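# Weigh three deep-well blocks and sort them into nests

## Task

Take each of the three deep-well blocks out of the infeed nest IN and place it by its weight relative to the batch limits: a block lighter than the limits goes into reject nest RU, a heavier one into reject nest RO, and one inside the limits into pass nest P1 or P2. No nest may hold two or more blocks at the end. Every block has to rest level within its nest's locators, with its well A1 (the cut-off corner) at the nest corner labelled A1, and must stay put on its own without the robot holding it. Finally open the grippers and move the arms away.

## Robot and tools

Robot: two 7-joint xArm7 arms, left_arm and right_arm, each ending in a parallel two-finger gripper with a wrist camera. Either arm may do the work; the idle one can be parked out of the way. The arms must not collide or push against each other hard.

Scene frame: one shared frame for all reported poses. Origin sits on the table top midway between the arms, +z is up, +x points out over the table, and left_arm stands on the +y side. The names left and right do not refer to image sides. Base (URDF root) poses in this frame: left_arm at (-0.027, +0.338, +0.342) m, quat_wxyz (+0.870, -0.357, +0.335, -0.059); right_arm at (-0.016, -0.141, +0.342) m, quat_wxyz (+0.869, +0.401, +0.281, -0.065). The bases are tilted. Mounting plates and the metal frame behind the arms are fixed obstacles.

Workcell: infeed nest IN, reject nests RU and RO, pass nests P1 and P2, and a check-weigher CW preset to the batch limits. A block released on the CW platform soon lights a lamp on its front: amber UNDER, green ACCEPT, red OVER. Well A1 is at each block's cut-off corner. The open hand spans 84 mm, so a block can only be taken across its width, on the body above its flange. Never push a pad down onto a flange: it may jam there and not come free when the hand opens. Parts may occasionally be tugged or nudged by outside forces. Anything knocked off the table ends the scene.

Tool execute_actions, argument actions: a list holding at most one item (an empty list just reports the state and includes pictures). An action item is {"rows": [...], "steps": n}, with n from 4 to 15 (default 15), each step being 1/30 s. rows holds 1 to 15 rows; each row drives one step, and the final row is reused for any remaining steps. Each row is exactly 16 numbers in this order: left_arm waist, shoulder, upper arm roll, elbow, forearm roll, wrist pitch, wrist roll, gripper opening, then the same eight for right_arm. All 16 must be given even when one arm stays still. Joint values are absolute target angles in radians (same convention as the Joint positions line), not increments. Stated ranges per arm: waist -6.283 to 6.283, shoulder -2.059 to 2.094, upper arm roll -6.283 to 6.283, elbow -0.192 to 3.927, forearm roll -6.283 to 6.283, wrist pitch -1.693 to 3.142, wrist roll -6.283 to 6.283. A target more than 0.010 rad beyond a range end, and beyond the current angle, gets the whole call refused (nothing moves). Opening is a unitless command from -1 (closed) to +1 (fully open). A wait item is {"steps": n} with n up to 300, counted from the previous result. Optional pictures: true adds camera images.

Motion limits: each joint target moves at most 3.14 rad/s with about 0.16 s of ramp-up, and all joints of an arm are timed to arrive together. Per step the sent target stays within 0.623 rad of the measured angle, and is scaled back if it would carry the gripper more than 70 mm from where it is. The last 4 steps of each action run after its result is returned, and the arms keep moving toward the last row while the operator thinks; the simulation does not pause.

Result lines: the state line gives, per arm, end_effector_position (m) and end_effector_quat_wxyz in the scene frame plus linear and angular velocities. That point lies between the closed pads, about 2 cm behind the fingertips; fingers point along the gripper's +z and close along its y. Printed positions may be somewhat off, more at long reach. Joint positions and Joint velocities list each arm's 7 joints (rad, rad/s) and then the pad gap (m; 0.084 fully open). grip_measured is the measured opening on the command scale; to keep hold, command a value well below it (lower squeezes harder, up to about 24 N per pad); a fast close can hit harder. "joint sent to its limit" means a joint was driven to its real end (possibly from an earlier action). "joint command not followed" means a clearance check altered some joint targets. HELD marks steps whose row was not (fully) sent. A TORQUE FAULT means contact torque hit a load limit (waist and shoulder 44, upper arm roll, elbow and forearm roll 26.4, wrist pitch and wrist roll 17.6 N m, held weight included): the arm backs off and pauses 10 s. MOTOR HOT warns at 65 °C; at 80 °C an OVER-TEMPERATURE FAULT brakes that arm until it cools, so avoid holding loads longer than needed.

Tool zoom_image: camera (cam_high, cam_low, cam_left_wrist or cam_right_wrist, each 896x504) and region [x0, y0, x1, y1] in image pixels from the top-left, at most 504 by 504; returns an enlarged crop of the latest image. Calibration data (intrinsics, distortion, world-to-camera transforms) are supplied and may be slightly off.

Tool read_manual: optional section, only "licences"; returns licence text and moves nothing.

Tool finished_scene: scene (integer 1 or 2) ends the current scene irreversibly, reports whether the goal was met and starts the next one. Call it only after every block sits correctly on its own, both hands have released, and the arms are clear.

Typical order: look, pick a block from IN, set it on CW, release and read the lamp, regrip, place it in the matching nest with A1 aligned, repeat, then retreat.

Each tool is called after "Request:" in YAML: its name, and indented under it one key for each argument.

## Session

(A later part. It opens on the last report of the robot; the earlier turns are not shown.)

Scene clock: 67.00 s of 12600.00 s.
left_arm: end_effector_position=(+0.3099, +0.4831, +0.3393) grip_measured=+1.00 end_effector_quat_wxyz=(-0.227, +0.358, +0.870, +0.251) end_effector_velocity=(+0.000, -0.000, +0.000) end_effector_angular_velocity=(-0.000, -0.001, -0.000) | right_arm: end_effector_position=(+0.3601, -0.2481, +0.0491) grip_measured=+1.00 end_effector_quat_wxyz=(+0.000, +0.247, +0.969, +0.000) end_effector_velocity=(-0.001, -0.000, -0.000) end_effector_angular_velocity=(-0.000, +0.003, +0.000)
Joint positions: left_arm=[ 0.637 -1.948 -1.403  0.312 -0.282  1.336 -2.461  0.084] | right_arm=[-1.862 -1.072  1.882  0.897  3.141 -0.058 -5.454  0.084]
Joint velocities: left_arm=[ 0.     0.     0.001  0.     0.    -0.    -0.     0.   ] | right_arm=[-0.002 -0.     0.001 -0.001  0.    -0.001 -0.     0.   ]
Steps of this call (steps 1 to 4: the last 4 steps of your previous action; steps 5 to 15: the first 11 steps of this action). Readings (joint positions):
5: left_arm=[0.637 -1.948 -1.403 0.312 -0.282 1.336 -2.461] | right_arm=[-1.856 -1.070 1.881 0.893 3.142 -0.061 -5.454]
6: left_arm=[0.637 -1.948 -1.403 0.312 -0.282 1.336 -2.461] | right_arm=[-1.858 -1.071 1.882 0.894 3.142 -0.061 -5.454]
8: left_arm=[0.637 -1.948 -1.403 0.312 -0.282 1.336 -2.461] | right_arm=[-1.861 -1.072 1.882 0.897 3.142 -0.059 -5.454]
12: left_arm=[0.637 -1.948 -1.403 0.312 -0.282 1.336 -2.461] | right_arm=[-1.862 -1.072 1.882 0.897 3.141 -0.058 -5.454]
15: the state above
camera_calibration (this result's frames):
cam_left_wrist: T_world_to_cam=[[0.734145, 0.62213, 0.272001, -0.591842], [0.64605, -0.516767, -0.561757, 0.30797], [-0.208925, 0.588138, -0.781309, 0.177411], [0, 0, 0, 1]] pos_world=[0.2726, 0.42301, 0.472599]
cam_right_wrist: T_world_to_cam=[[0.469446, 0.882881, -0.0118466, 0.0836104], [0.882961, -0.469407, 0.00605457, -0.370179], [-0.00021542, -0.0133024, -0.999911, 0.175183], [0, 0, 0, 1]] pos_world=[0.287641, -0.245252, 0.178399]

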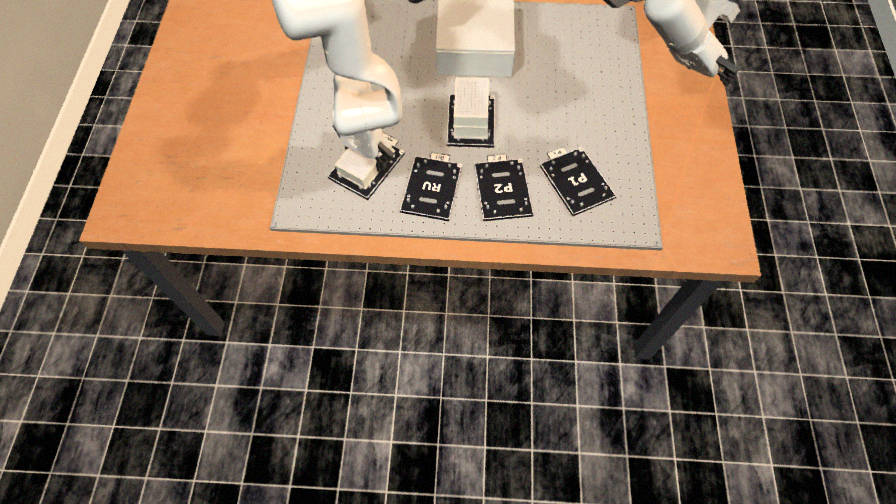

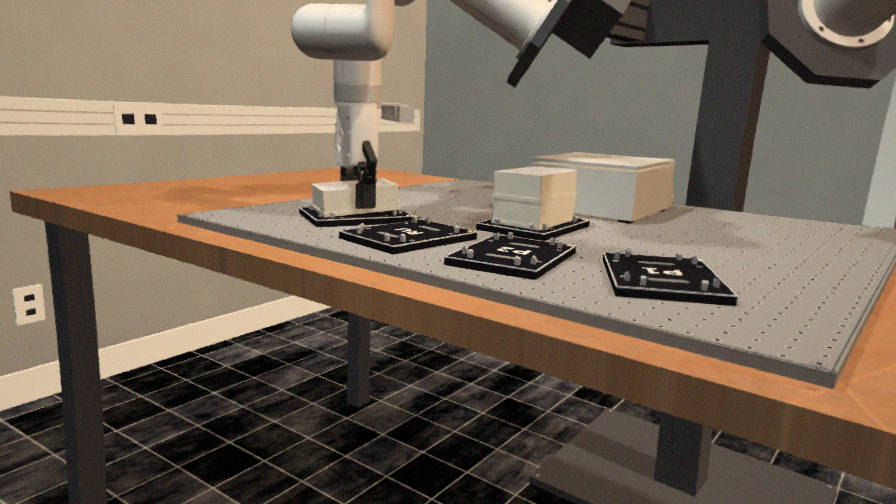

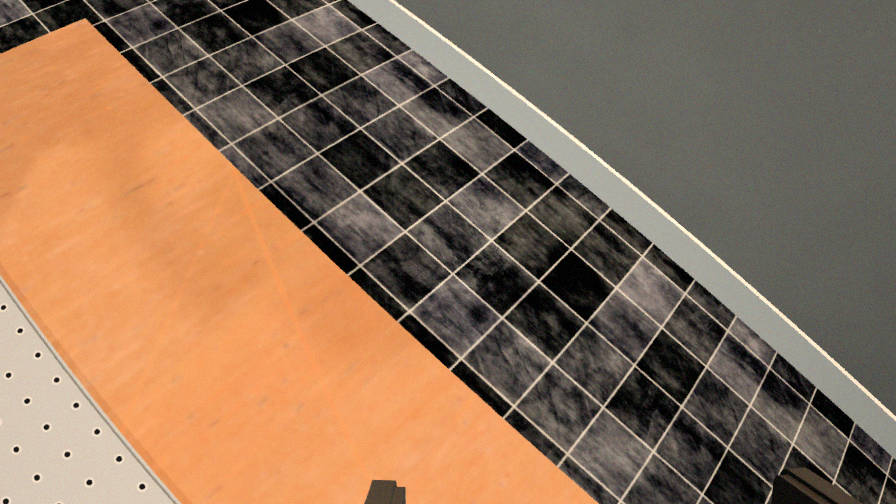

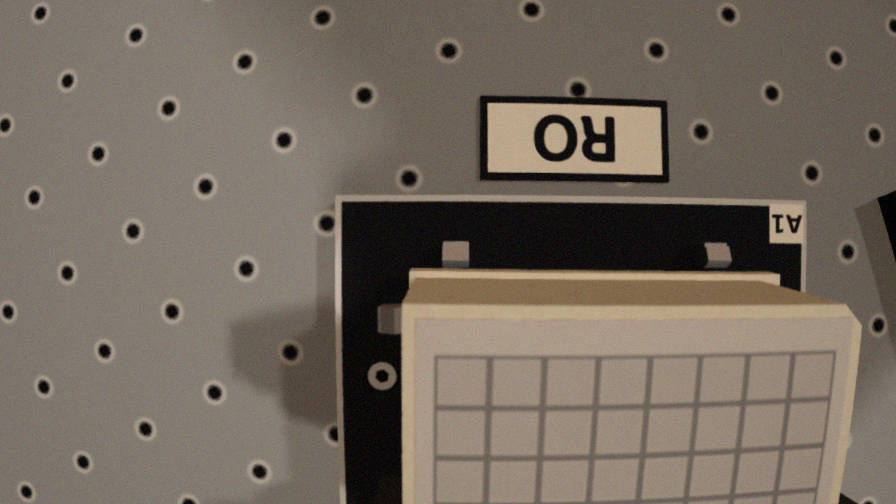

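Request:
execute_actions:
  actions:
    - {"rows":[[0.637,-1.948,-1.403,0.312,-0.282,1.336,-2.461,1,-1.862,-1.0720,1.8832,0.8965,3.1416,-0.0582,-5.4537,0.4]],"steps":10}

Request:
execute_actions:
  actions:
    - {"rows":[[0.637,-1.948,-1.403,0.312,-0.282,1.336,-2.461,1,-1.8615,-1.0682,1.8794,0.8914,3.1416,-0.0546,-5.4587,0.4]],"steps":12}

Request:
execute_actions:
  actions:
    - {"rows":[[0.637,-1.948,-1.403,0.312,-0.282,1.336,-2.461,1,-1.8615,-1.0682,1.8794,0.8914,3.1416,-0.0546,-5.4587,1]],"steps":15}
  pictures: true

Scene clock: 67.60 s of 12600.00 s.
left_arm: end_effector_position=(+0.3099, +0.4831, +0.3393) grip_measured=+1.00 end_effector_quat_wxyz=(-0.227, +0.358, +0.870, +0.251) end_effector_velocity=(+0.000, +0.000, -0.000) end_effector_angular_velocity=(+0.000, -0.001, +0.000) | right_arm: end_effector_position=(+0.3595, -0.2482, +0.0490) grip_measured=+0.96 end_effector_quat_wxyz=(-0.000, +0.247, +0.969, -0.000) end_effector_velocity=(+0.000, +0.001, +0.000) end_effector_angular_velocity=(+0.001, -0.001, +0.001)
Joint positions: left_arm=[ 0.637 -1.948 -1.403  0.312 -0.282  1.336 -2.461  0.084] | right_arm=[-1.862 -1.072  1.883  0.896  3.141 -0.058 -5.454  0.083]
Joint velocities: left_arm=[ 0.    -0.     0.    -0.001 -0.    -0.001 -0.     0.   ] | right_arm=[ 0.001 -0.     0.001  0.     0.     0.     0.     0.   ]
Steps of this call (steps 1 to 4: the last 4 steps of your previous action; steps 5 to 12: the robot went on to your last target; steps 13 to 18: the first 6 steps of this action). Readings (joint positions):
13: left_arm=[0.637 -1.948 -1.403 0.312 -0.282 1.336 -2.461] | right_arm=[-1.862 -1.072 1.883 0.896 3.141 -0.058 -5.454]
14: left_arm=[0.637 -1.948 -1.403 0.312 -0.282 1.336 -2.461] | right_arm=[-1.862 -1.072 1.883 0.896 3.141 -0.058 -5.454]
16: left_arm=[0.637 -1.948 -1.403 0.312 -0.282 1.336 -2.461] | right_arm=[-1.862 -1.072 1.883 0.896 3.141 -0.058 -5.454]
18: the state above

Scene clock: 68.00 s of 12600.00 s.
left_arm: end_effector_position=(+0.3099, +0.4831, +0.3393) grip_measured=+1.00 end_effector_quat_wxyz=(-0.227, +0.358, +0.870, +0.251) end_effector_velocity=(-0.000, +0.000, -0.000) end_effector_angular_velocity=(-0.001, +0.001, +0.000) | right_arm: end_effector_position=(+0.3592, -0.2487, +0.0491) grip_measured=+0.96 end_effector_quat_wxyz=(+0.000, +0.247, +0.969, +0.001) end_effector_velocity=(-0.001, -0.001, +0.000) end_effector_angular_velocity=(-0.001, +0.002, +0.000)
Joint positions: left_arm=[ 0.637 -1.948 -1.403  0.312 -0.282  1.336 -2.461  0.084] | right_arm=[-1.861 -1.068  1.881  0.892  3.142 -0.054 -5.459  0.083]
Joint velocities: left_arm=[-0.     0.002  0.    -0.001 -0.    -0.     0.    -0.   ] | right_arm=[ 0.001 -0.    -0.001 -0.002  0.    -0.001 -0.     0.   ]
Steps of this call (steps 1 to 4: the last 4 steps of your previous action; steps 5 to 12: the first 8 steps of this action). Readings (joint positions):
5: left_arm=[0.637 -1.948 -1.403 0.312 -0.282 1.336 -2.461] | right_arm=[-1.862 -1.072 1.883 0.896 3.142 -0.058 -5.454]
6: left_arm=[0.637 -1.948 -1.403 0.312 -0.282 1.336 -2.461] | right_arm=[-1.862 -1.071 1.882 0.895 3.142 -0.056 -5.456]
8: left_arm=[0.637 -1.948 -1.403 0.312 -0.282 1.336 -2.461] | right_arm=[-1.861 -1.069 1.881 0.893 3.142 -0.054 -5.458]
12: the state above

Scene clock: 68.50 s of 12600.00 s.
left_arm: end_effector_position=(+0.3099, +0.4831, +0.3393) grip_measured=+1.00 end_effector_quat_wxyz=(-0.227, +0.358, +0.870, +0.251) end_effector_velocity=(+0.000, +0.000, -0.000) end_effector_angular_velocity=(+0.001, -0.000, -0.001) | right_arm: end_effector_position=(+0.3590, -0.2494, +0.0491) grip_measured=+1.00 end_effector_quat_wxyz=(+0.000, +0.247, +0.969, +0.000) end_effector_velocity=(-0.002, -0.002, -0.000) end_effector_angular_velocity=(-0.004, +0.005, -0.000)
Joint positions: left_arm=[ 0.637 -1.948 -1.403  0.312 -0.282  1.336 -2.461  0.084] | right_arm=[-1.861 -1.068  1.88   0.892  3.142 -0.054 -5.459  0.084]
Joint velocities: left_arm=[-0.    -0.    -0.001 -0.     0.    -0.001 -0.     0.   ] | right_arm=[-0.001 -0.001 -0.002 -0.004 -0.002 -0.002  0.002  0.   ]
Steps of this call (steps 1 to 4: the last 4 steps of your previous action; steps 5 to 15: the first 11 steps of this action). Readings (joint positions):
5: left_arm=[0.637 -1.948 -1.403 0.312 -0.282 1.336 -2.461] | right_arm=[-1.861 -1.068 1.880 0.892 3.142 -0.054 -5.459]
6: left_arm=[0.637 -1.948 -1.403 0.312 -0.282 1.336 -2.461] | right_arm=[-1.861 -1.068 1.880 0.892 3.142 -0.054 -5.459]
8: left_arm=[0.637 -1.948 -1.403 0.312 -0.282 1.336 -2.461] | right_arm=[-1.861 -1.068 1.880 0.892 3.142 -0.054 -5.459]
12: left_arm=[0.637 -1.948 -1.403 0.312 -0.282 1.336 -2.461] | right_arm=[-1.861 -1.068 1.880 0.892 3.142 -0.054 -5.459]
15: the state above
camera_calibration (this result's frames):
cam_left_wrist: T_world_to_cam=[[0.734145, 0.62213, 0.272001, -0.591842], [0.64605, -0.516767, -0.561757, 0.30797], [-0.208925, 0.588138, -0.781309, 0.17741], [0, 0, 0, 1]] pos_world=[0.2726, 0.42301, 0.472599]
cam_right_wrist: T_world_to_cam=[[0.469089, 0.883076, -0.0114775, 0.085457], [0.883151, -0.469055, 0.00560946, -0.369769], [-0.000429999, -0.0127677, -0.999918, 0.175448], [0, 0, 0, 1]] pos_world=[0.28655, -0.246667, 0.178489]

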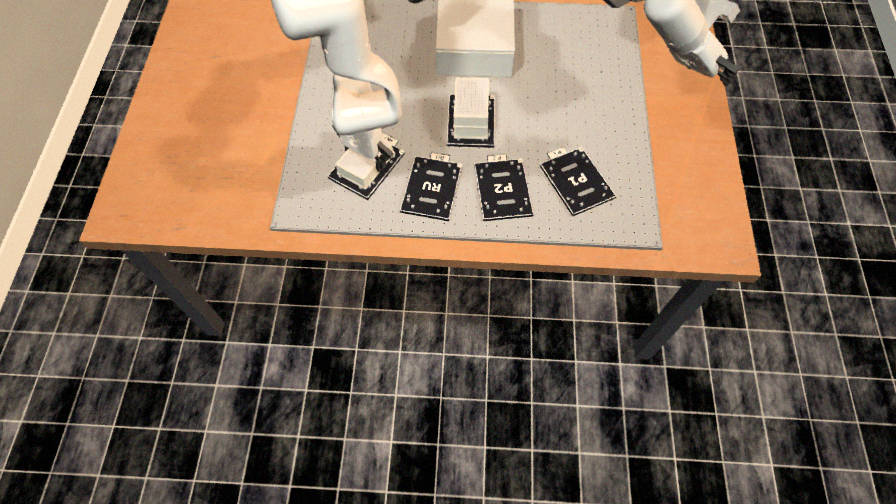

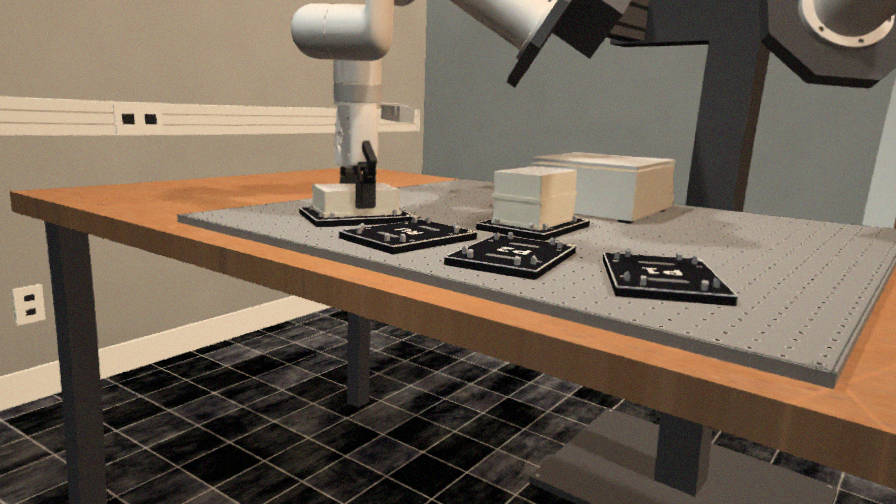

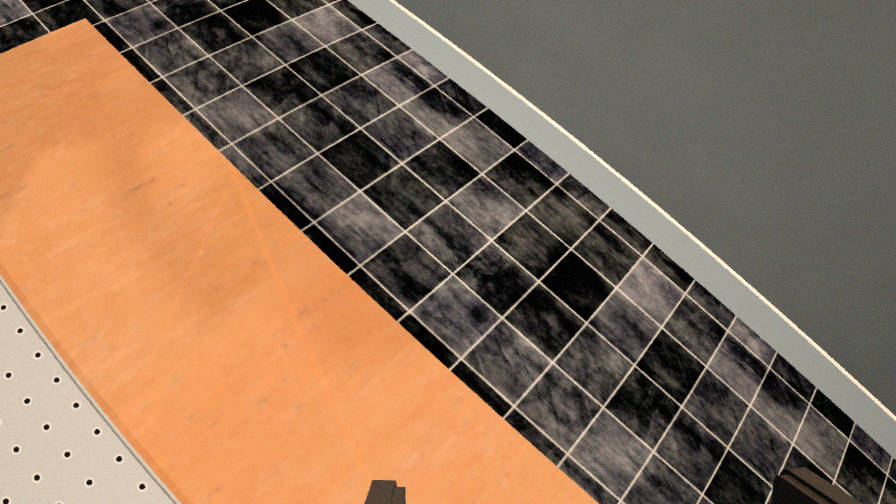

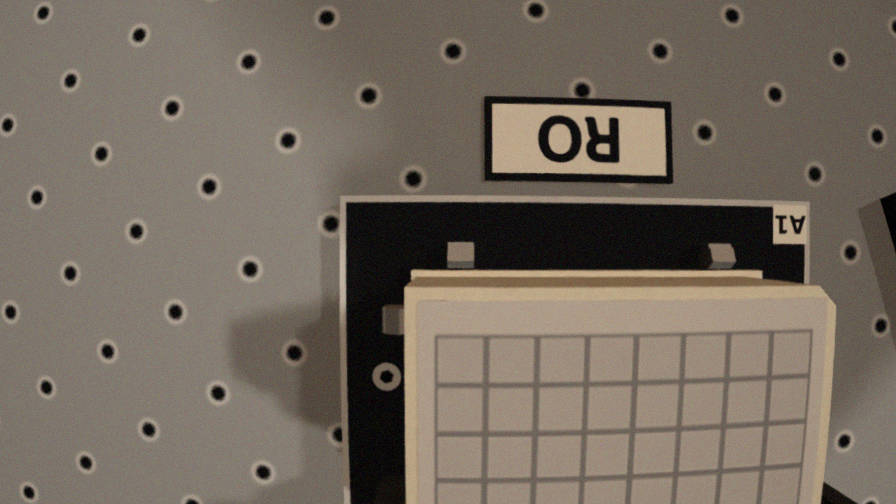

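Request:
execute_actions:
  actions:
    - {"rows":[[0.637,-1.948,-1.403,0.312,-0.282,1.336,-2.461,1,-1.847,-1.064,1.872,0.8845,3.1416,-0.061,-5.4587,1],[0.637,-1.948,-1.403,0.312,-0.282,1.336,-2.461,1,-1.832,-1.060,1.865,0.8775,3.1416,-0.0676,-5.4587,1],[0.637,-1.948,-1.403,0.312,-0.282,1.336,-2.461,1,-1.817,-1.056,1.858,0.8705,3.1416,-0.074,-5.4587,1],[0.637,-1.948,-1.403,0.312,-0.282,1.336,-2.461,1,-1.802,-1.052,1.851,0.8635,3.1416,-0.081,-5.4587,1],[0.637,-1.948,-1.403,0.312,-0.282,1.336,-2.461,1,-1.785,-1.047,1.842,0.857,3.1416,-0.090,-5.4587,1],[0.637,-1.948,-1.403,0.312,-0.282,1.336,-2.461,1,-1.765,-1.041,1.83,0.850,3.1416,-0.101,-5.4587,1],[0.637,-1.948,-1.403,0.312,-0.282,1.336,-2.461,1,-1.74,-1.033,1.814,0.841,3.1416,-0.116,-5.4587,1],[0.637,-1.948,-1.403,0.312,-0.282,1.336,-2.461,1,-1.68,-1.016,1.776,0.822,3.1416,-0.153,-5.4587,1]],"steps":14}

Request:
execute_actions:
  actions:
    - {"rows":[[0.637,-1.948,-1.403,0.312,-0.282,1.336,-2.461,1,-1.2962,-0.983,1.568,0.74,3.1416,-0.39,-5,1]],"steps":14}

Request:
execute_actions:
  actions:
    - {"rows":[[0.637,-1.948,-1.403,0.312,-0.282,1.336,-2.461,1,-1.27,-1.2,2.0,0.85,3.1416,-0.48,-3.5,1]],"steps":15}

Request:
execute_actions:
  actions:
    - {"rows":[[0.637,-1.948,-1.403,0.312,-0.282,1.336,-2.461,1,-1.334,-1.4872,2.4579,1.0704,3.1416,-0.4437,-1.8634,1]],"steps":15}

Request:
execute_actions:
  actions:
    - {"steps":25}

Request:
execute_actions:
  actions:
    - {"rows":[[0.637,-1.948,-1.403,0.312,-0.282,1.336,-2.461,1,-1.394,-1.561,2.4605,1.1,3.1416,-0.378,-1.8634,1]],"steps":15}

Request:
execute_actions:
  actions:
    - {"steps":8}
  pictures: true

Scene clock: 69.90 s of 12600.00 s.
left_arm: end_effector_position=(+0.3099, +0.4831, +0.3393) grip_measured=+1.00 end_effector_quat_wxyz=(-0.227, +0.358, +0.870, +0.251) end_effector_velocity=(-0.001, +0.000, -0.000) end_effector_angular_velocity=(+0.000, +0.002, +0.001) | right_arm: end_effector_position=(+0.3608, -0.2524, +0.0895) grip_measured=+1.00 end_effector_quat_wxyz=(-0.001, +0.252, +0.968, -0.001) end_effector_velocity=(+0.042, -0.019, +0.215) end_effector_angular_velocity=(+0.015, -0.036, -0.113)
Joint positions: left_arm=[ 0.637 -1.948 -1.403  0.312 -0.282  1.336 -2.461  0.084] | right_arm=[-1.715 -1.026  1.798  0.833  3.142 -0.132 -5.459  0.084]
Joint velocities: left_arm=[ 0.     0.    -0.    -0.001 -0.     0.001 -0.     0.   ] | right_arm=[ 0.777  0.233 -0.488 -0.225 -0.003 -0.436  0.     0.   ]
Steps of this call (steps 1 to 4: the last 4 steps of your previous action; steps 5 to 15: the robot went on to your last target; steps 16 to 32: nothing new was sent; steps 33 to 42: the first 10 steps of this action). Readings (joint positions):
33: left_arm=[0.637 -1.948 -1.403 0.312 -0.282 1.336 -2.461] | right_arm=[-1.861 -1.068 1.879 0.891 3.142 -0.055 -5.459]
34: left_arm=[0.637 -1.948 -1.403 0.312 -0.282 1.336 -2.461] | right_arm=[-1.856 -1.067 1.876 0.888 3.142 -0.057 -5.459]
36: left_arm=[0.637 -1.948 -1.403 0.312 -0.282 1.336 -2.461] | right_arm=[-1.835 -1.061 1.866 0.878 3.142 -0.067 -5.459]
40: left_arm=[0.637 -1.948 -1.403 0.312 -0.282 1.336 -2.461] | right_arm=[-1.769 -1.042 1.832 0.851 3.142 -0.100 -5.459]
42: the state above

Scene clock: 70.37 s of 12600.00 s.
left_arm: end_effector_position=(+0.3099, +0.4831, +0.3393) grip_measured=+1.00 end_effector_quat_wxyz=(-0.227, +0.358, +0.870, +0.251) end_effector_velocity=(+0.000, +0.000, +0.000) end_effector_angular_velocity=(-0.002, -0.001, +0.002) | right_arm: end_effector_position=(+0.3667, -0.2502, +0.1966) grip_measured=+1.00 end_effector_quat_wxyz=(+0.004, +0.454, +0.891, +0.004) end_effector_velocity=(-0.023, +0.007, +0.140) end_effector_angular_velocity=(+0.055, +0.012, -0.644)
Joint positions: left_arm=[ 0.637 -1.948 -1.403  0.312 -0.282  1.336 -2.461  0.084] | right_arm=[-1.311 -0.984  1.579  0.748  3.142 -0.377 -5.027  0.084]
Joint velocities: left_arm=[ 0.    -0.     0.002 -0.001 -0.    -0.     0.     0.   ] | right_arm=[ 0.562  0.05  -0.295 -0.126  0.002 -0.337  0.641 -0.   ]
Steps of this call (steps 1 to 4: the last 4 steps of your previous action; steps 5 to 14: the first 10 steps of this action). Readings (joint positions):
5: left_arm=[0.637 -1.948 -1.403 0.312 -0.282 1.336 -2.461] | right_arm=[-1.679 -1.016 1.776 0.822 3.142 -0.153 -5.457]
6: left_arm=[0.637 -1.948 -1.403 0.312 -0.282 1.336 -2.461] | right_arm=[-1.673 -1.016 1.772 0.820 3.142 -0.159 -5.447]
8: left_arm=[0.637 -1.948 -1.403 0.312 -0.282 1.336 -2.461] | right_arm=[-1.616 -1.011 1.738 0.804 3.142 -0.197 -5.372]
12: left_arm=[0.637 -1.948 -1.403 0.312 -0.282 1.336 -2.461] | right_arm=[-1.381 -0.991 1.615 0.761 3.142 -0.336 -5.105]
14: the state above

Scene clock: 70.87 s of 12600.00 s.
left_arm: end_effector_position=(+0.3099, +0.4831, +0.3393) grip_measured=+1.00 end_effector_quat_wxyz=(-0.227, +0.358, +0.870, +0.251) end_effector_velocity=(-0.000, +0.000, +0.000) end_effector_angular_velocity=(-0.001, -0.000, +0.002) | right_arm: end_effector_position=(+0.3355, -0.1500, +0.2120) grip_measured=+1.00 end_effector_quat_wxyz=(+0.019, +0.596, +0.802, -0.005) end_effector_velocity=(-0.140, +0.204, +0.002) end_effector_angular_velocity=(-0.045, -0.052, -2.214)
Joint positions: left_arm=[ 0.637 -1.948 -1.403  0.312 -0.282  1.336 -2.461  0.084] | right_arm=[-1.275 -1.158  1.916  0.829  3.142 -0.461 -4.299  0.084]
Joint velocities: left_arm=[ 0.    -0.     0.002 -0.001  0.    -0.     0.     0.   ] | right_arm=[ 0.053 -0.385  0.774  0.172 -0.    -0.165  3.091  0.   ]
Steps of this call (steps 1 to 4: the last 4 steps of your previous action; steps 5 to 15: the first 11 steps of this action). Readings (joint positions):
5: left_arm=[0.637 -1.948 -1.403 0.312 -0.282 1.336 -2.461] | right_arm=[-1.298 -0.983 1.569 0.739 3.142 -0.390 -5.000]
6: left_arm=[0.637 -1.948 -1.403 0.312 -0.282 1.336 -2.461] | right_arm=[-1.299 -0.987 1.574 0.742 3.141 -0.391 -4.989]
8: left_arm=[0.637 -1.948 -1.403 0.312 -0.282 1.336 -2.461] | right_arm=[-1.298 -1.014 1.622 0.757 3.141 -0.402 -4.914]
12: left_arm=[0.637 -1.948 -1.403 0.312 -0.282 1.336 -2.461] | right_arm=[-1.282 -1.106 1.812 0.806 3.142 -0.439 -4.600]
15: the state above

Scene clock: 71.37 s of 12600.00 s.
left_arm: end_effector_position=(+0.3099, +0.4831, +0.3393) grip_measured=+1.00 end_effector_quat_wxyz=(-0.227, +0.358, +0.870, +0.251) end_effector_velocity=(-0.000, -0.000, -0.000) end_effector_angular_velocity=(-0.001, +0.002, -0.001) | right_arm: end_effector_position=(+0.2511, -0.0282, +0.1780) grip_measured=+1.00 end_effector_quat_wxyz=(+0.014, +0.863, +0.504, +0.011) end_effector_velocity=(-0.299, +0.239, -0.119) end_effector_angular_velocity=(+0.152, +0.142, -1.956)
Joint positions: left_arm=[ 0.637 -1.948 -1.403  0.312 -0.282  1.336 -2.461  0.084] | right_arm=[-1.316 -1.405  2.327  1.008  3.142 -0.453 -3.052  0.084]
Joint velocities: left_arm=[-0.     0.002 -0.001 -0.    -0.    -0.     0.     0.   ] | right_arm=[-0.12  -0.566  0.907  0.424  0.003  0.062  2.884 -0.   ]
Steps of this call (steps 1 to 4: the last 4 steps of your previous action; steps 5 to 15: the first 11 steps of this action). Readings (joint positions):
5: left_arm=[0.637 -1.948 -1.403 0.312 -0.282 1.336 -2.461] | right_arm=[-1.271 -1.192 1.982 0.845 3.142 -0.476 -3.780]
6: left_arm=[0.637 -1.948 -1.403 0.312 -0.282 1.336 -2.461] | right_arm=[-1.272 -1.197 1.991 0.849 3.141 -0.476 -3.691]
8: left_arm=[0.637 -1.948 -1.403 0.312 -0.282 1.336 -2.461] | right_arm=[-1.282 -1.235 2.050 0.878 3.140 -0.472 -3.563]
12: left_arm=[0.637 -1.948 -1.403 0.312 -0.282 1.336 -2.461] | right_arm=[-1.302 -1.343 2.229 0.961 3.142 -0.459 -3.308]
15: the state above

Scene clock: 72.20 s of 12600.00 s.
left_arm: end_effector_position=(+0.3099, +0.4831, +0.3393) grip_measured=+1.00 end_effector_quat_wxyz=(-0.227, +0.358, +0.870, +0.251) end_effector_velocity=(+0.000, -0.000, +0.000) end_effector_angular_velocity=(-0.000, -0.001, -0.001) | right_arm: end_effector_position=(+0.2027, +0.0036, +0.1602) grip_measured=+1.00 end_effector_quat_wxyz=(-0.000, +1.000, -0.000, -0.000) end_effector_velocity=(-0.001, +0.000, -0.000) end_effector_angular_velocity=(-0.000, +0.001, +0.001)
Joint positions: left_arm=[ 0.637 -1.948 -1.403  0.312 -0.282  1.336 -2.461  0.084] | right_arm=[-1.334 -1.487  2.458  1.07   3.142 -0.444 -1.864  0.084]
Joint velocities: left_arm=[-0.     0.    -0.     0.    -0.    -0.001 -0.     0.   ] | right_arm=[-0.    -0.001  0.002  0.001  0.    -0.     0.    -0.   ]
Kept back: nothing.
Steps of this call (steps 1 to 4: the last 4 steps of your previous action; steps 5 to 25: the robot went on to your last target). Readings (joint positions):
1: left_arm=[0.637 -1.948 -1.403 0.312 -0.282 1.336 -2.461] | right_arm=[-1.320 -1.423 2.356 1.021 3.142 -0.451 -2.953]
2: left_arm=[0.637 -1.948 -1.403 0.312 -0.282 1.336 -2.461] | right_arm=[-1.323 -1.439 2.381 1.032 3.142 -0.449 -2.851]
4: left_arm=[0.637 -1.948 -1.403 0.312 -0.282 1.336 -2.461] | right_arm=[-1.328 -1.461 2.416 1.049 3.142 -0.447 -2.643]
8: left_arm=[0.637 -1.948 -1.403 0.312 -0.282 1.336 -2.461] | right_arm=[-1.332 -1.479 2.445 1.064 3.142 -0.445 -2.225]
25: the state above

Scene clock: 72.57 s of 12600.00 s.
left_arm: end_effector_position=(+0.3099, +0.4831, +0.3393) grip_measured=+1.00 end_effector_quat_wxyz=(-0.227, +0.358, +0.870, +0.251) end_effector_velocity=(-0.000, +0.000, +0.000) end_effector_angular_velocity=(+0.001, +0.000, +0.001) | right_arm: end_effector_position=(+0.2029, +0.0044, +0.1257) grip_measured=+1.00 end_effector_quat_wxyz=(-0.001, +1.000, -0.000, -0.000) end_effector_velocity=(+0.004, +0.011, +0.007) end_effector_angular_velocity=(+0.026, -0.010, -0.001)
Joint positions: left_arm=[ 0.637 -1.948 -1.403  0.312 -0.282  1.336 -2.461  0.084] | right_arm=[-1.393 -1.56   2.46   1.101  3.142 -0.378 -1.863  0.084]
Joint velocities: left_arm=[-0.    -0.001 -0.    -0.001 -0.     0.001 -0.    -0.   ] | right_arm=[ 0.012  0.013 -0.002  0.01  -0.     0.001  0.     0.   ]
Steps of this call (steps 1 to 11: the first 11 steps of this action). Readings (joint positions):
1: left_arm=[0.637 -1.948 -1.403 0.312 -0.282 1.336 -2.461] | right_arm=[-1.335 -1.488 2.458 1.071 3.142 -0.443 -1.864]
2: left_arm=[0.637 -1.948 -1.403 0.312 -0.282 1.336 -2.461] | right_arm=[-1.341 -1.495 2.458 1.076 3.142 -0.434 -1.864]
4: left_arm=[0.637 -1.948 -1.403 0.312 -0.282 1.336 -2.461] | right_arm=[-1.376 -1.538 2.460 1.096 3.142 -0.396 -1.864]
8: left_arm=[0.637 -1.948 -1.403 0.312 -0.282 1.336 -2.461] | right_arm=[-1.396 -1.563 2.461 1.097 3.142 -0.379 -1.863]
11: the state above

Scene clock: 72.83 s of 12600.00 s.
left_arm: end_effector_position=(+0.3099, +0.4831, +0.3393) grip_measured=+1.00 end_effector_quat_wxyz=(-0.227, +0.358, +0.870, +0.251) end_effector_velocity=(-0.000, -0.000, -0.000) end_effector_angular_velocity=(-0.000, +0.001, -0.000) | right_arm: end_effector_position=(+0.2027, +0.0038, +0.1254) grip_measured=+1.00 end_effector_quat_wxyz=(-0.000, +1.000, -0.000, -0.000) end_effector_velocity=(-0.000, -0.000, -0.001) end_effector_angular_velocity=(-0.001, +0.001, -0.001)
Joint positions: left_arm=[ 0.637 -1.948 -1.403  0.312 -0.282  1.336 -2.461  0.084] | right_arm=[-1.394 -1.561  2.46   1.1    3.142 -0.378 -1.863  0.084]
Joint velocities: left_arm=[-0.     0.001 -0.     0.    -0.    -0.    -0.     0.   ] | right_arm=[-0.002 -0.002  0.     0.     0.     0.001  0.     0.   ]
Kept back: nothing.
Steps of this call (steps 1 to 4: the last 4 steps of your previous action; steps 5 to 8: the robot went on to your last target). Readings (joint positions):
1: left_arm=[0.637 -1.948 -1.403 0.312 -0.282 1.336 -2.461] | right_arm=[-1.393 -1.560 2.460 1.101 3.142 -0.378 -1.863]
2: left_arm=[0.637 -1.948 -1.403 0.312 -0.282 1.336 -2.461] | right_arm=[-1.393 -1.560 2.460 1.101 3.142 -0.378 -1.863]
4: left_arm=[0.637 -1.948 -1.403 0.312 -0.282 1.336 -2.461] | right_arm=[-1.393 -1.560 2.460 1.100 3.142 -0.378 -1.863]
8: the state above
camera_calibration (this result's frames):
cam_left_wrist: T_world_to_cam=[[0.734145, 0.62213, 0.272001, -0.591842], [0.64605, -0.516767, -0.561757, 0.30797], [-0.208924, 0.588138, -0.781309, 0.17741], [0, 0, 0, 1]] pos_world=[0.2726, 0.42301, 0.472599]
cam_right_wrist: T_world_to_cam=[[0.0110665, -0.999857, -0.0127875, 0.0362544], [-0.99992, -0.0111443, 0.00603228, 0.26649], [-0.00617393, 0.0127197, -0.9999, 0.255922], [0, 0, 0, 1]] pos_world=[0.267647, 0.0359638, 0.254753]

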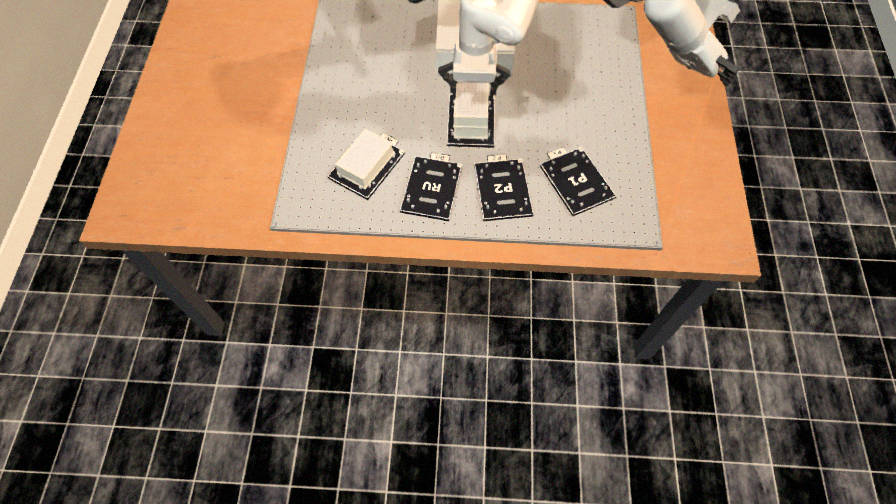

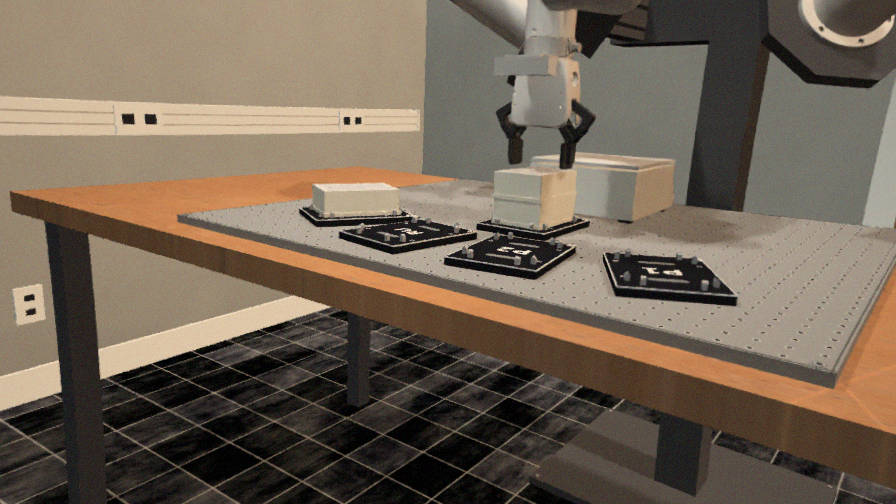

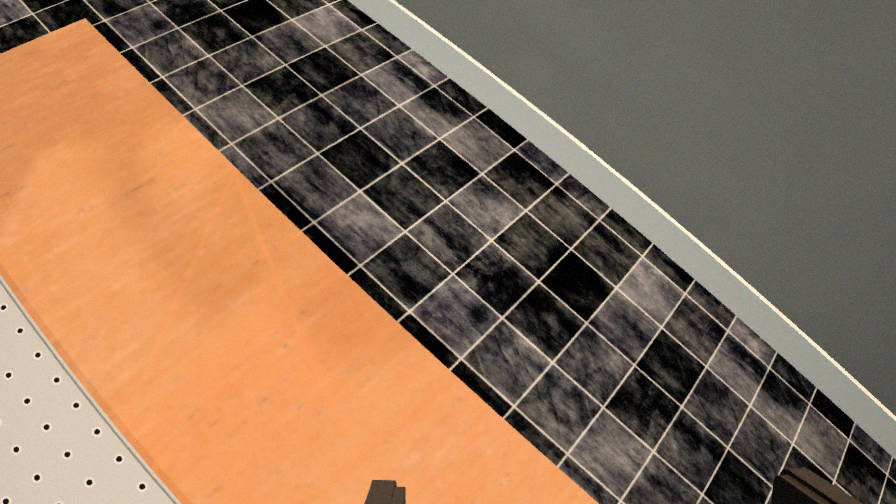

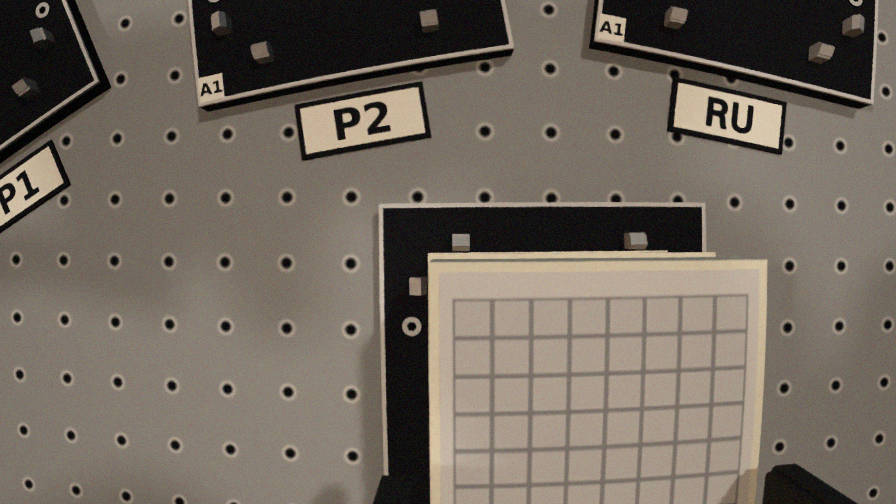

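Request:
execute_actions:
  actions:
    - {"rows":[[0.637,-1.948,-1.403,0.312,-0.282,1.336,-2.461,1,-1.3914,-1.5548,2.4584,1.0862,3.1416,-0.3706,-5.008,1]],"steps":15}

Request:
execute_actions:
  actions:
    - {"steps":35}
  pictures: true

Scene clock: 73.70 s of 12600.00 s.
left_arm: end_effector_position=(+0.3099, +0.4831, +0.3393) grip_measured=+1.00 end_effector_quat_wxyz=(-0.227, +0.358, +0.870, +0.251) end_effector_velocity=(+0.000, -0.000, +0.000) end_effector_angular_velocity=(-0.000, +0.000, -0.001) | right_arm: end_effector_position=(+0.2027, +0.0008, +0.1253) grip_measured=+1.00 end_effector_quat_wxyz=(-0.000, +0.931, +0.365, -0.000) end_effector_velocity=(-0.001, -0.004, +0.000) end_effector_angular_velocity=(+0.003, -0.000, +3.111)
Joint positions: left_arm=[ 0.637 -1.948 -1.403  0.312 -0.282  1.336 -2.461  0.084] | right_arm=[-1.392 -1.556  2.459  1.088  3.142 -0.372 -2.613  0.084]
Joint velocities: left_arm=[ 0.     0.    -0.001  0.001  0.     0.    -0.    -0.   ] | right_arm=[ 0.004  0.009 -0.001 -0.02   0.001  0.011 -3.114 -0.   ]
Steps of this call (steps 1 to 15: the robot went on to your last target; steps 16 to 26: the first 11 steps of this action). Readings (joint positions):
16: left_arm=[0.637 -1.948 -1.403 0.312 -0.282 1.336 -2.461] | right_arm=[-1.394 -1.561 2.460 1.100 3.142 -0.378 -1.865]
17: left_arm=[0.637 -1.948 -1.403 0.312 -0.282 1.336 -2.461] | right_arm=[-1.394 -1.561 2.460 1.100 3.142 -0.378 -1.876]
19: left_arm=[0.637 -1.948 -1.403 0.312 -0.282 1.336 -2.461] | right_arm=[-1.394 -1.560 2.460 1.098 3.142 -0.377 -1.950]
23: left_arm=[0.637 -1.948 -1.403 0.312 -0.282 1.336 -2.461] | right_arm=[-1.392 -1.557 2.459 1.091 3.142 -0.373 -2.302]
26: the state above

Scene clock: 74.87 s of 12600.00 s.
left_arm: end_effector_position=(+0.3099, +0.4831, +0.3393) grip_measured=+1.00 end_effector_quat_wxyz=(-0.227, +0.358, +0.870, +0.251) end_effector_velocity=(+0.000, -0.000, -0.000) end_effector_angular_velocity=(-0.001, -0.000, -0.001) | right_arm: end_effector_position=(+0.2027, +0.0003, +0.1253) grip_measured=+1.00 end_effector_quat_wxyz=(-0.000, +0.000, +1.000, +0.000) end_effector_velocity=(+0.000, -0.000, -0.000) end_effector_angular_velocity=(-0.001, -0.001, +0.003)
Joint positions: left_arm=[ 0.637 -1.948 -1.403  0.312 -0.282  1.336 -2.461  0.084] | right_arm=[-1.391 -1.555  2.458  1.086  3.142 -0.371 -5.008  0.084]
Joint velocities: left_arm=[ 0.     0.001  0.001  0.    -0.    -0.001 -0.    -0.   ] | right_arm=[-0.    -0.    -0.001 -0.    -0.001  0.    -0.002  0.   ]
Kept back: nothing.
Steps of this call (steps 1 to 4: the last 4 steps of your previous action; steps 5 to 35: the robot went on to your last target). Readings (joint positions):
1: left_arm=[0.637 -1.948 -1.403 0.312 -0.282 1.336 -2.461] | right_arm=[-1.392 -1.555 2.459 1.088 3.142 -0.371 -2.717]
2: left_arm=[0.637 -1.948 -1.403 0.312 -0.282 1.336 -2.461] | right_arm=[-1.392 -1.555 2.459 1.087 3.142 -0.371 -2.822]
4: left_arm=[0.637 -1.948 -1.403 0.312 -0.282 1.336 -2.461] | right_arm=[-1.392 -1.555 2.459 1.087 3.142 -0.371 -3.031]
8: left_arm=[0.637 -1.948 -1.403 0.312 -0.282 1.336 -2.461] | right_arm=[-1.391 -1.555 2.458 1.086 3.142 -0.371 -3.449]
35: the state above
camera_calibration (this result's frames):
cam_left_wrist: T_world_to_cam=[[0.734145, 0.62213, 0.272002, -0.591842], [0.64605, -0.516767, -0.561757, 0.30797], [-0.208925, 0.588138, -0.781309, 0.17741], [0, 0, 0, 1]] pos_world=[0.2726, 0.42301, 0.472599]
cam_right_wrist: T_world_to_cam=[[-0.0108989, 0.999873, -0.011617, 0.0364183], [0.999928, 0.0109572, 0.00496132, -0.138787], [0.00508798, -0.0115621, -0.99992, 0.253615], [0, 0, 0, 1]] pos_world=[0.137883, -0.0319606, 0.254707]

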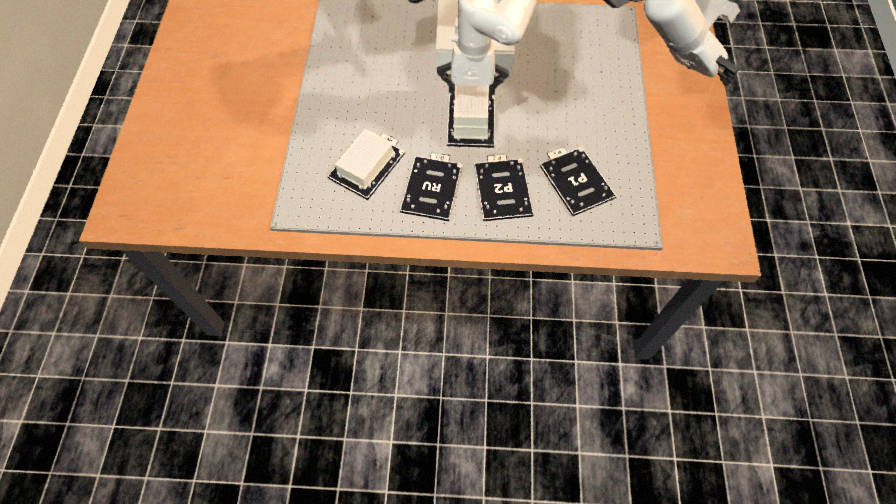

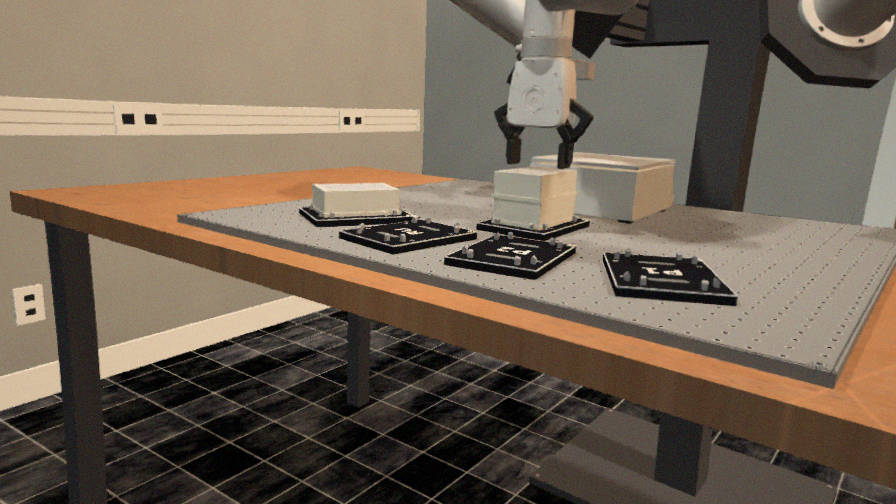

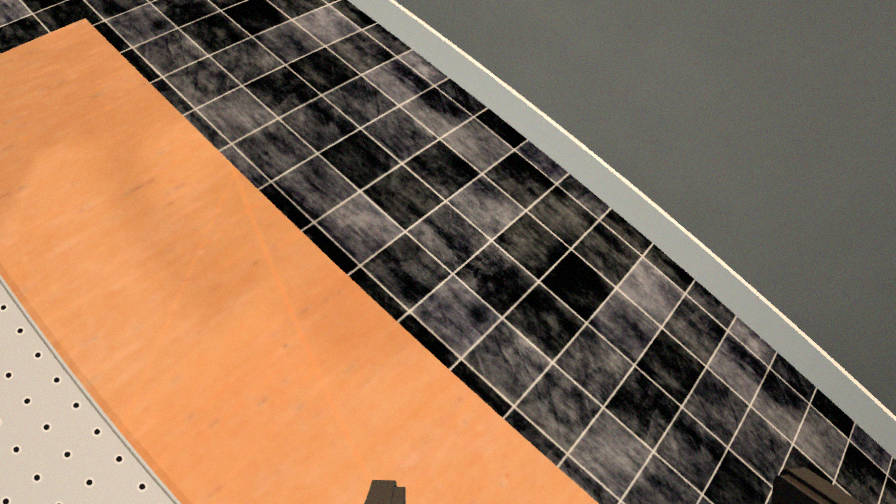

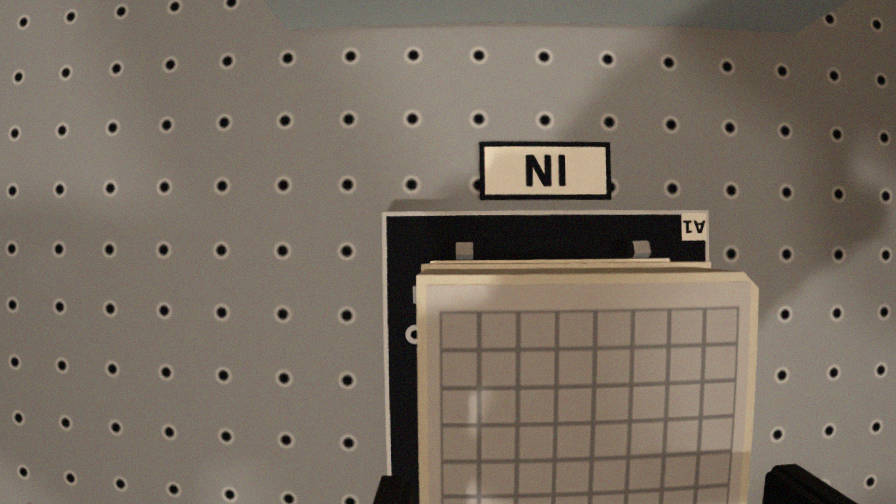

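Request:
execute_actions:
  actions:
    - {"rows":[[0.637,-1.948,-1.403,0.312,-0.282,1.336,-2.461,1,-1.394,-1.558,2.4584,1.088,3.1416,-0.368,-5.008,1],[0.637,-1.948,-1.403,0.312,-0.282,1.336,-2.461,1,-1.3968,-1.5614,2.4584,1.0894,3.1416,-0.3656,-5.008,1],[0.637,-1.948,-1.403,0.312,-0.282,1.336,-2.461,1,-1.3995,-1.5647,2.4584,1.091,3.1416,-0.363,-5.008,1],[0.637,-1.948,-1.403,0.312,-0.282,1.336,-2.461,1,-1.402,-1.568,2.4583,1.0927,3.1416,-0.3605,-5.008,1],[0.637,-1.948,-1.403,0.312,-0.282,1.336,-2.461,1,-1.405,-1.5713,2.4583,1.0944,3.1416,-0.358,-5.008,1],[0.637,-1.948,-1.403,0.312,-0.282,1.336,-2.461,1,-1.4075,-1.5746,2.4582,1.096,3.1416,-0.3555,-5.008,1],[0.637,-1.948,-1.403,0.312,-0.282,1.336,-2.461,1,-1.4102,-1.578,2.4581,1.0978,3.1416,-0.353,-5.008,1],[0.637,-1.948,-1.403,0.312,-0.282,1.336,-2.461,1,-1.413,-1.5812,2.458,1.0996,3.1416,-0.3505,-5.008,1]],"steps":15}
  pictures: true

Scene clock: 75.73 s of 12600.00 s.
left_arm: end_effector_position=(+0.3099, +0.4831, +0.3393) grip_measured=+1.00 end_effector_quat_wxyz=(-0.227, +0.358, +0.870, +0.251) end_effector_velocity=(-0.000, +0.000, -0.000) end_effector_angular_velocity=(+0.001, +0.001, +0.000) | right_arm: end_effector_position=(+0.2027, +0.0000, +0.1134) grip_measured=+1.00 end_effector_quat_wxyz=(-0.000, +0.000, +1.000, -0.000) end_effector_velocity=(+0.000, +0.001, -0.008) end_effector_angular_velocity=(+0.000, +0.000, +0.002)
Joint positions: left_arm=[ 0.637 -1.948 -1.403  0.312 -0.282  1.336 -2.461  0.084] | right_arm=[-1.413 -1.581  2.458  1.099  3.142 -0.351 -5.008  0.084]
Joint velocities: left_arm=[-0.    -0.    -0.001 -0.001 -0.     0.001  0.     0.   ] | right_arm=[-0.015 -0.017 -0.     0.01  -0.001  0.012 -0.002 -0.   ]
Steps of this call (steps 1 to 15: the robot went on to your last target; steps 16 to 26: the first 11 steps of this action). Readings (joint positions):
16: left_arm=[0.637 -1.948 -1.403 0.312 -0.282 1.336 -2.461] | right_arm=[-1.392 -1.555 2.458 1.086 3.142 -0.370 -5.008]
17: left_arm=[0.637 -1.948 -1.403 0.312 -0.282 1.336 -2.461] | right_arm=[-1.392 -1.556 2.458 1.087 3.142 -0.369 -5.008]
19: left_arm=[0.637 -1.948 -1.403 0.312 -0.282 1.336 -2.461] | right_arm=[-1.397 -1.561 2.458 1.090 3.142 -0.365 -5.008]
23: left_arm=[0.637 -1.948 -1.403 0.312 -0.282 1.336 -2.461] | right_arm=[-1.408 -1.575 2.458 1.096 3.142 -0.355 -5.008]
26: the state above
camera_calibration (this result's frames):
cam_left_wrist: T_world_to_cam=[[0.734146, 0.62213, 0.272001, -0.591842], [0.64605, -0.516767, -0.561757, 0.30797], [-0.208925, 0.588138, -0.781309, 0.17741], [0, 0, 0, 1]] pos_world=[0.2726, 0.42301, 0.472599]
cam_right_wrist: T_world_to_cam=[[-0.0109934, 0.999858, -0.0127515, 0.0366819], [0.999928, 0.0110548, 0.00475152, -0.138775], [0.00489181, -0.0126983, -0.999907, 0.24177], [0, 0, 0, 1]] pos_world=[0.137986, -0.0320725, 0.242875]

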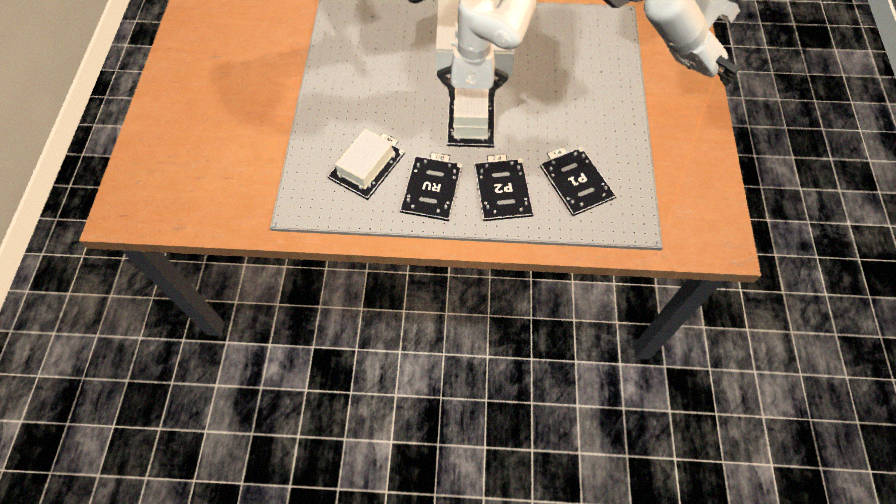

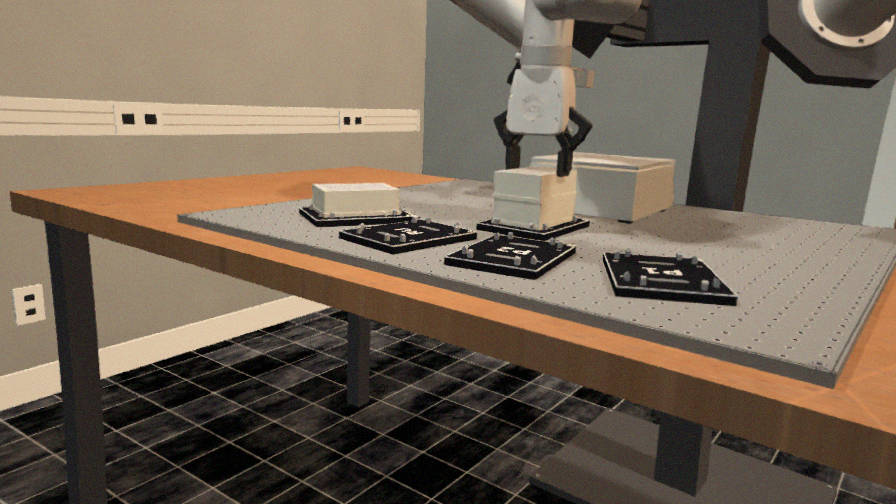

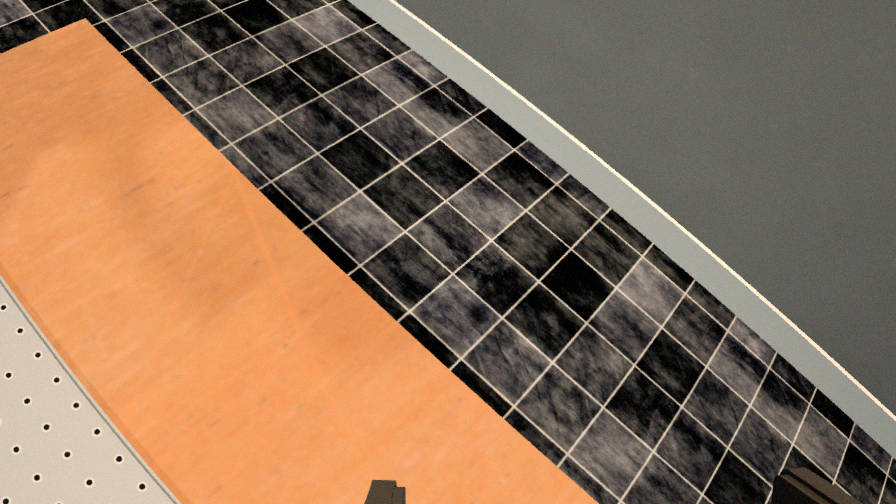

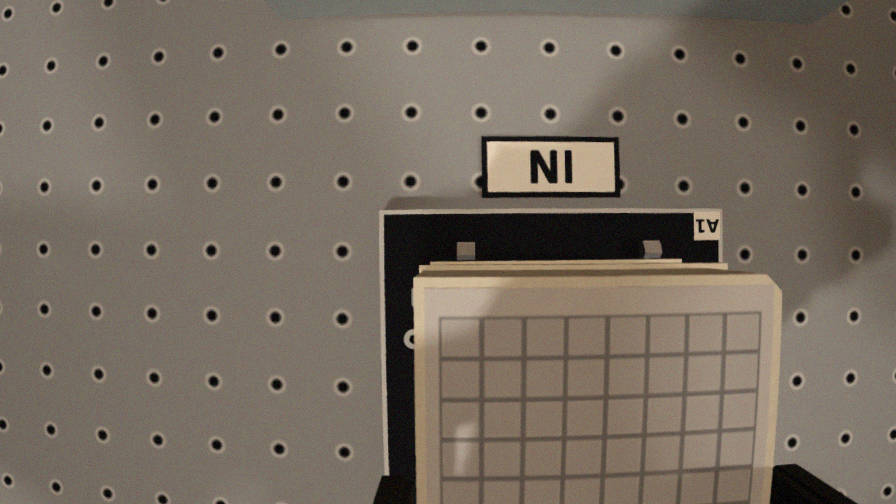

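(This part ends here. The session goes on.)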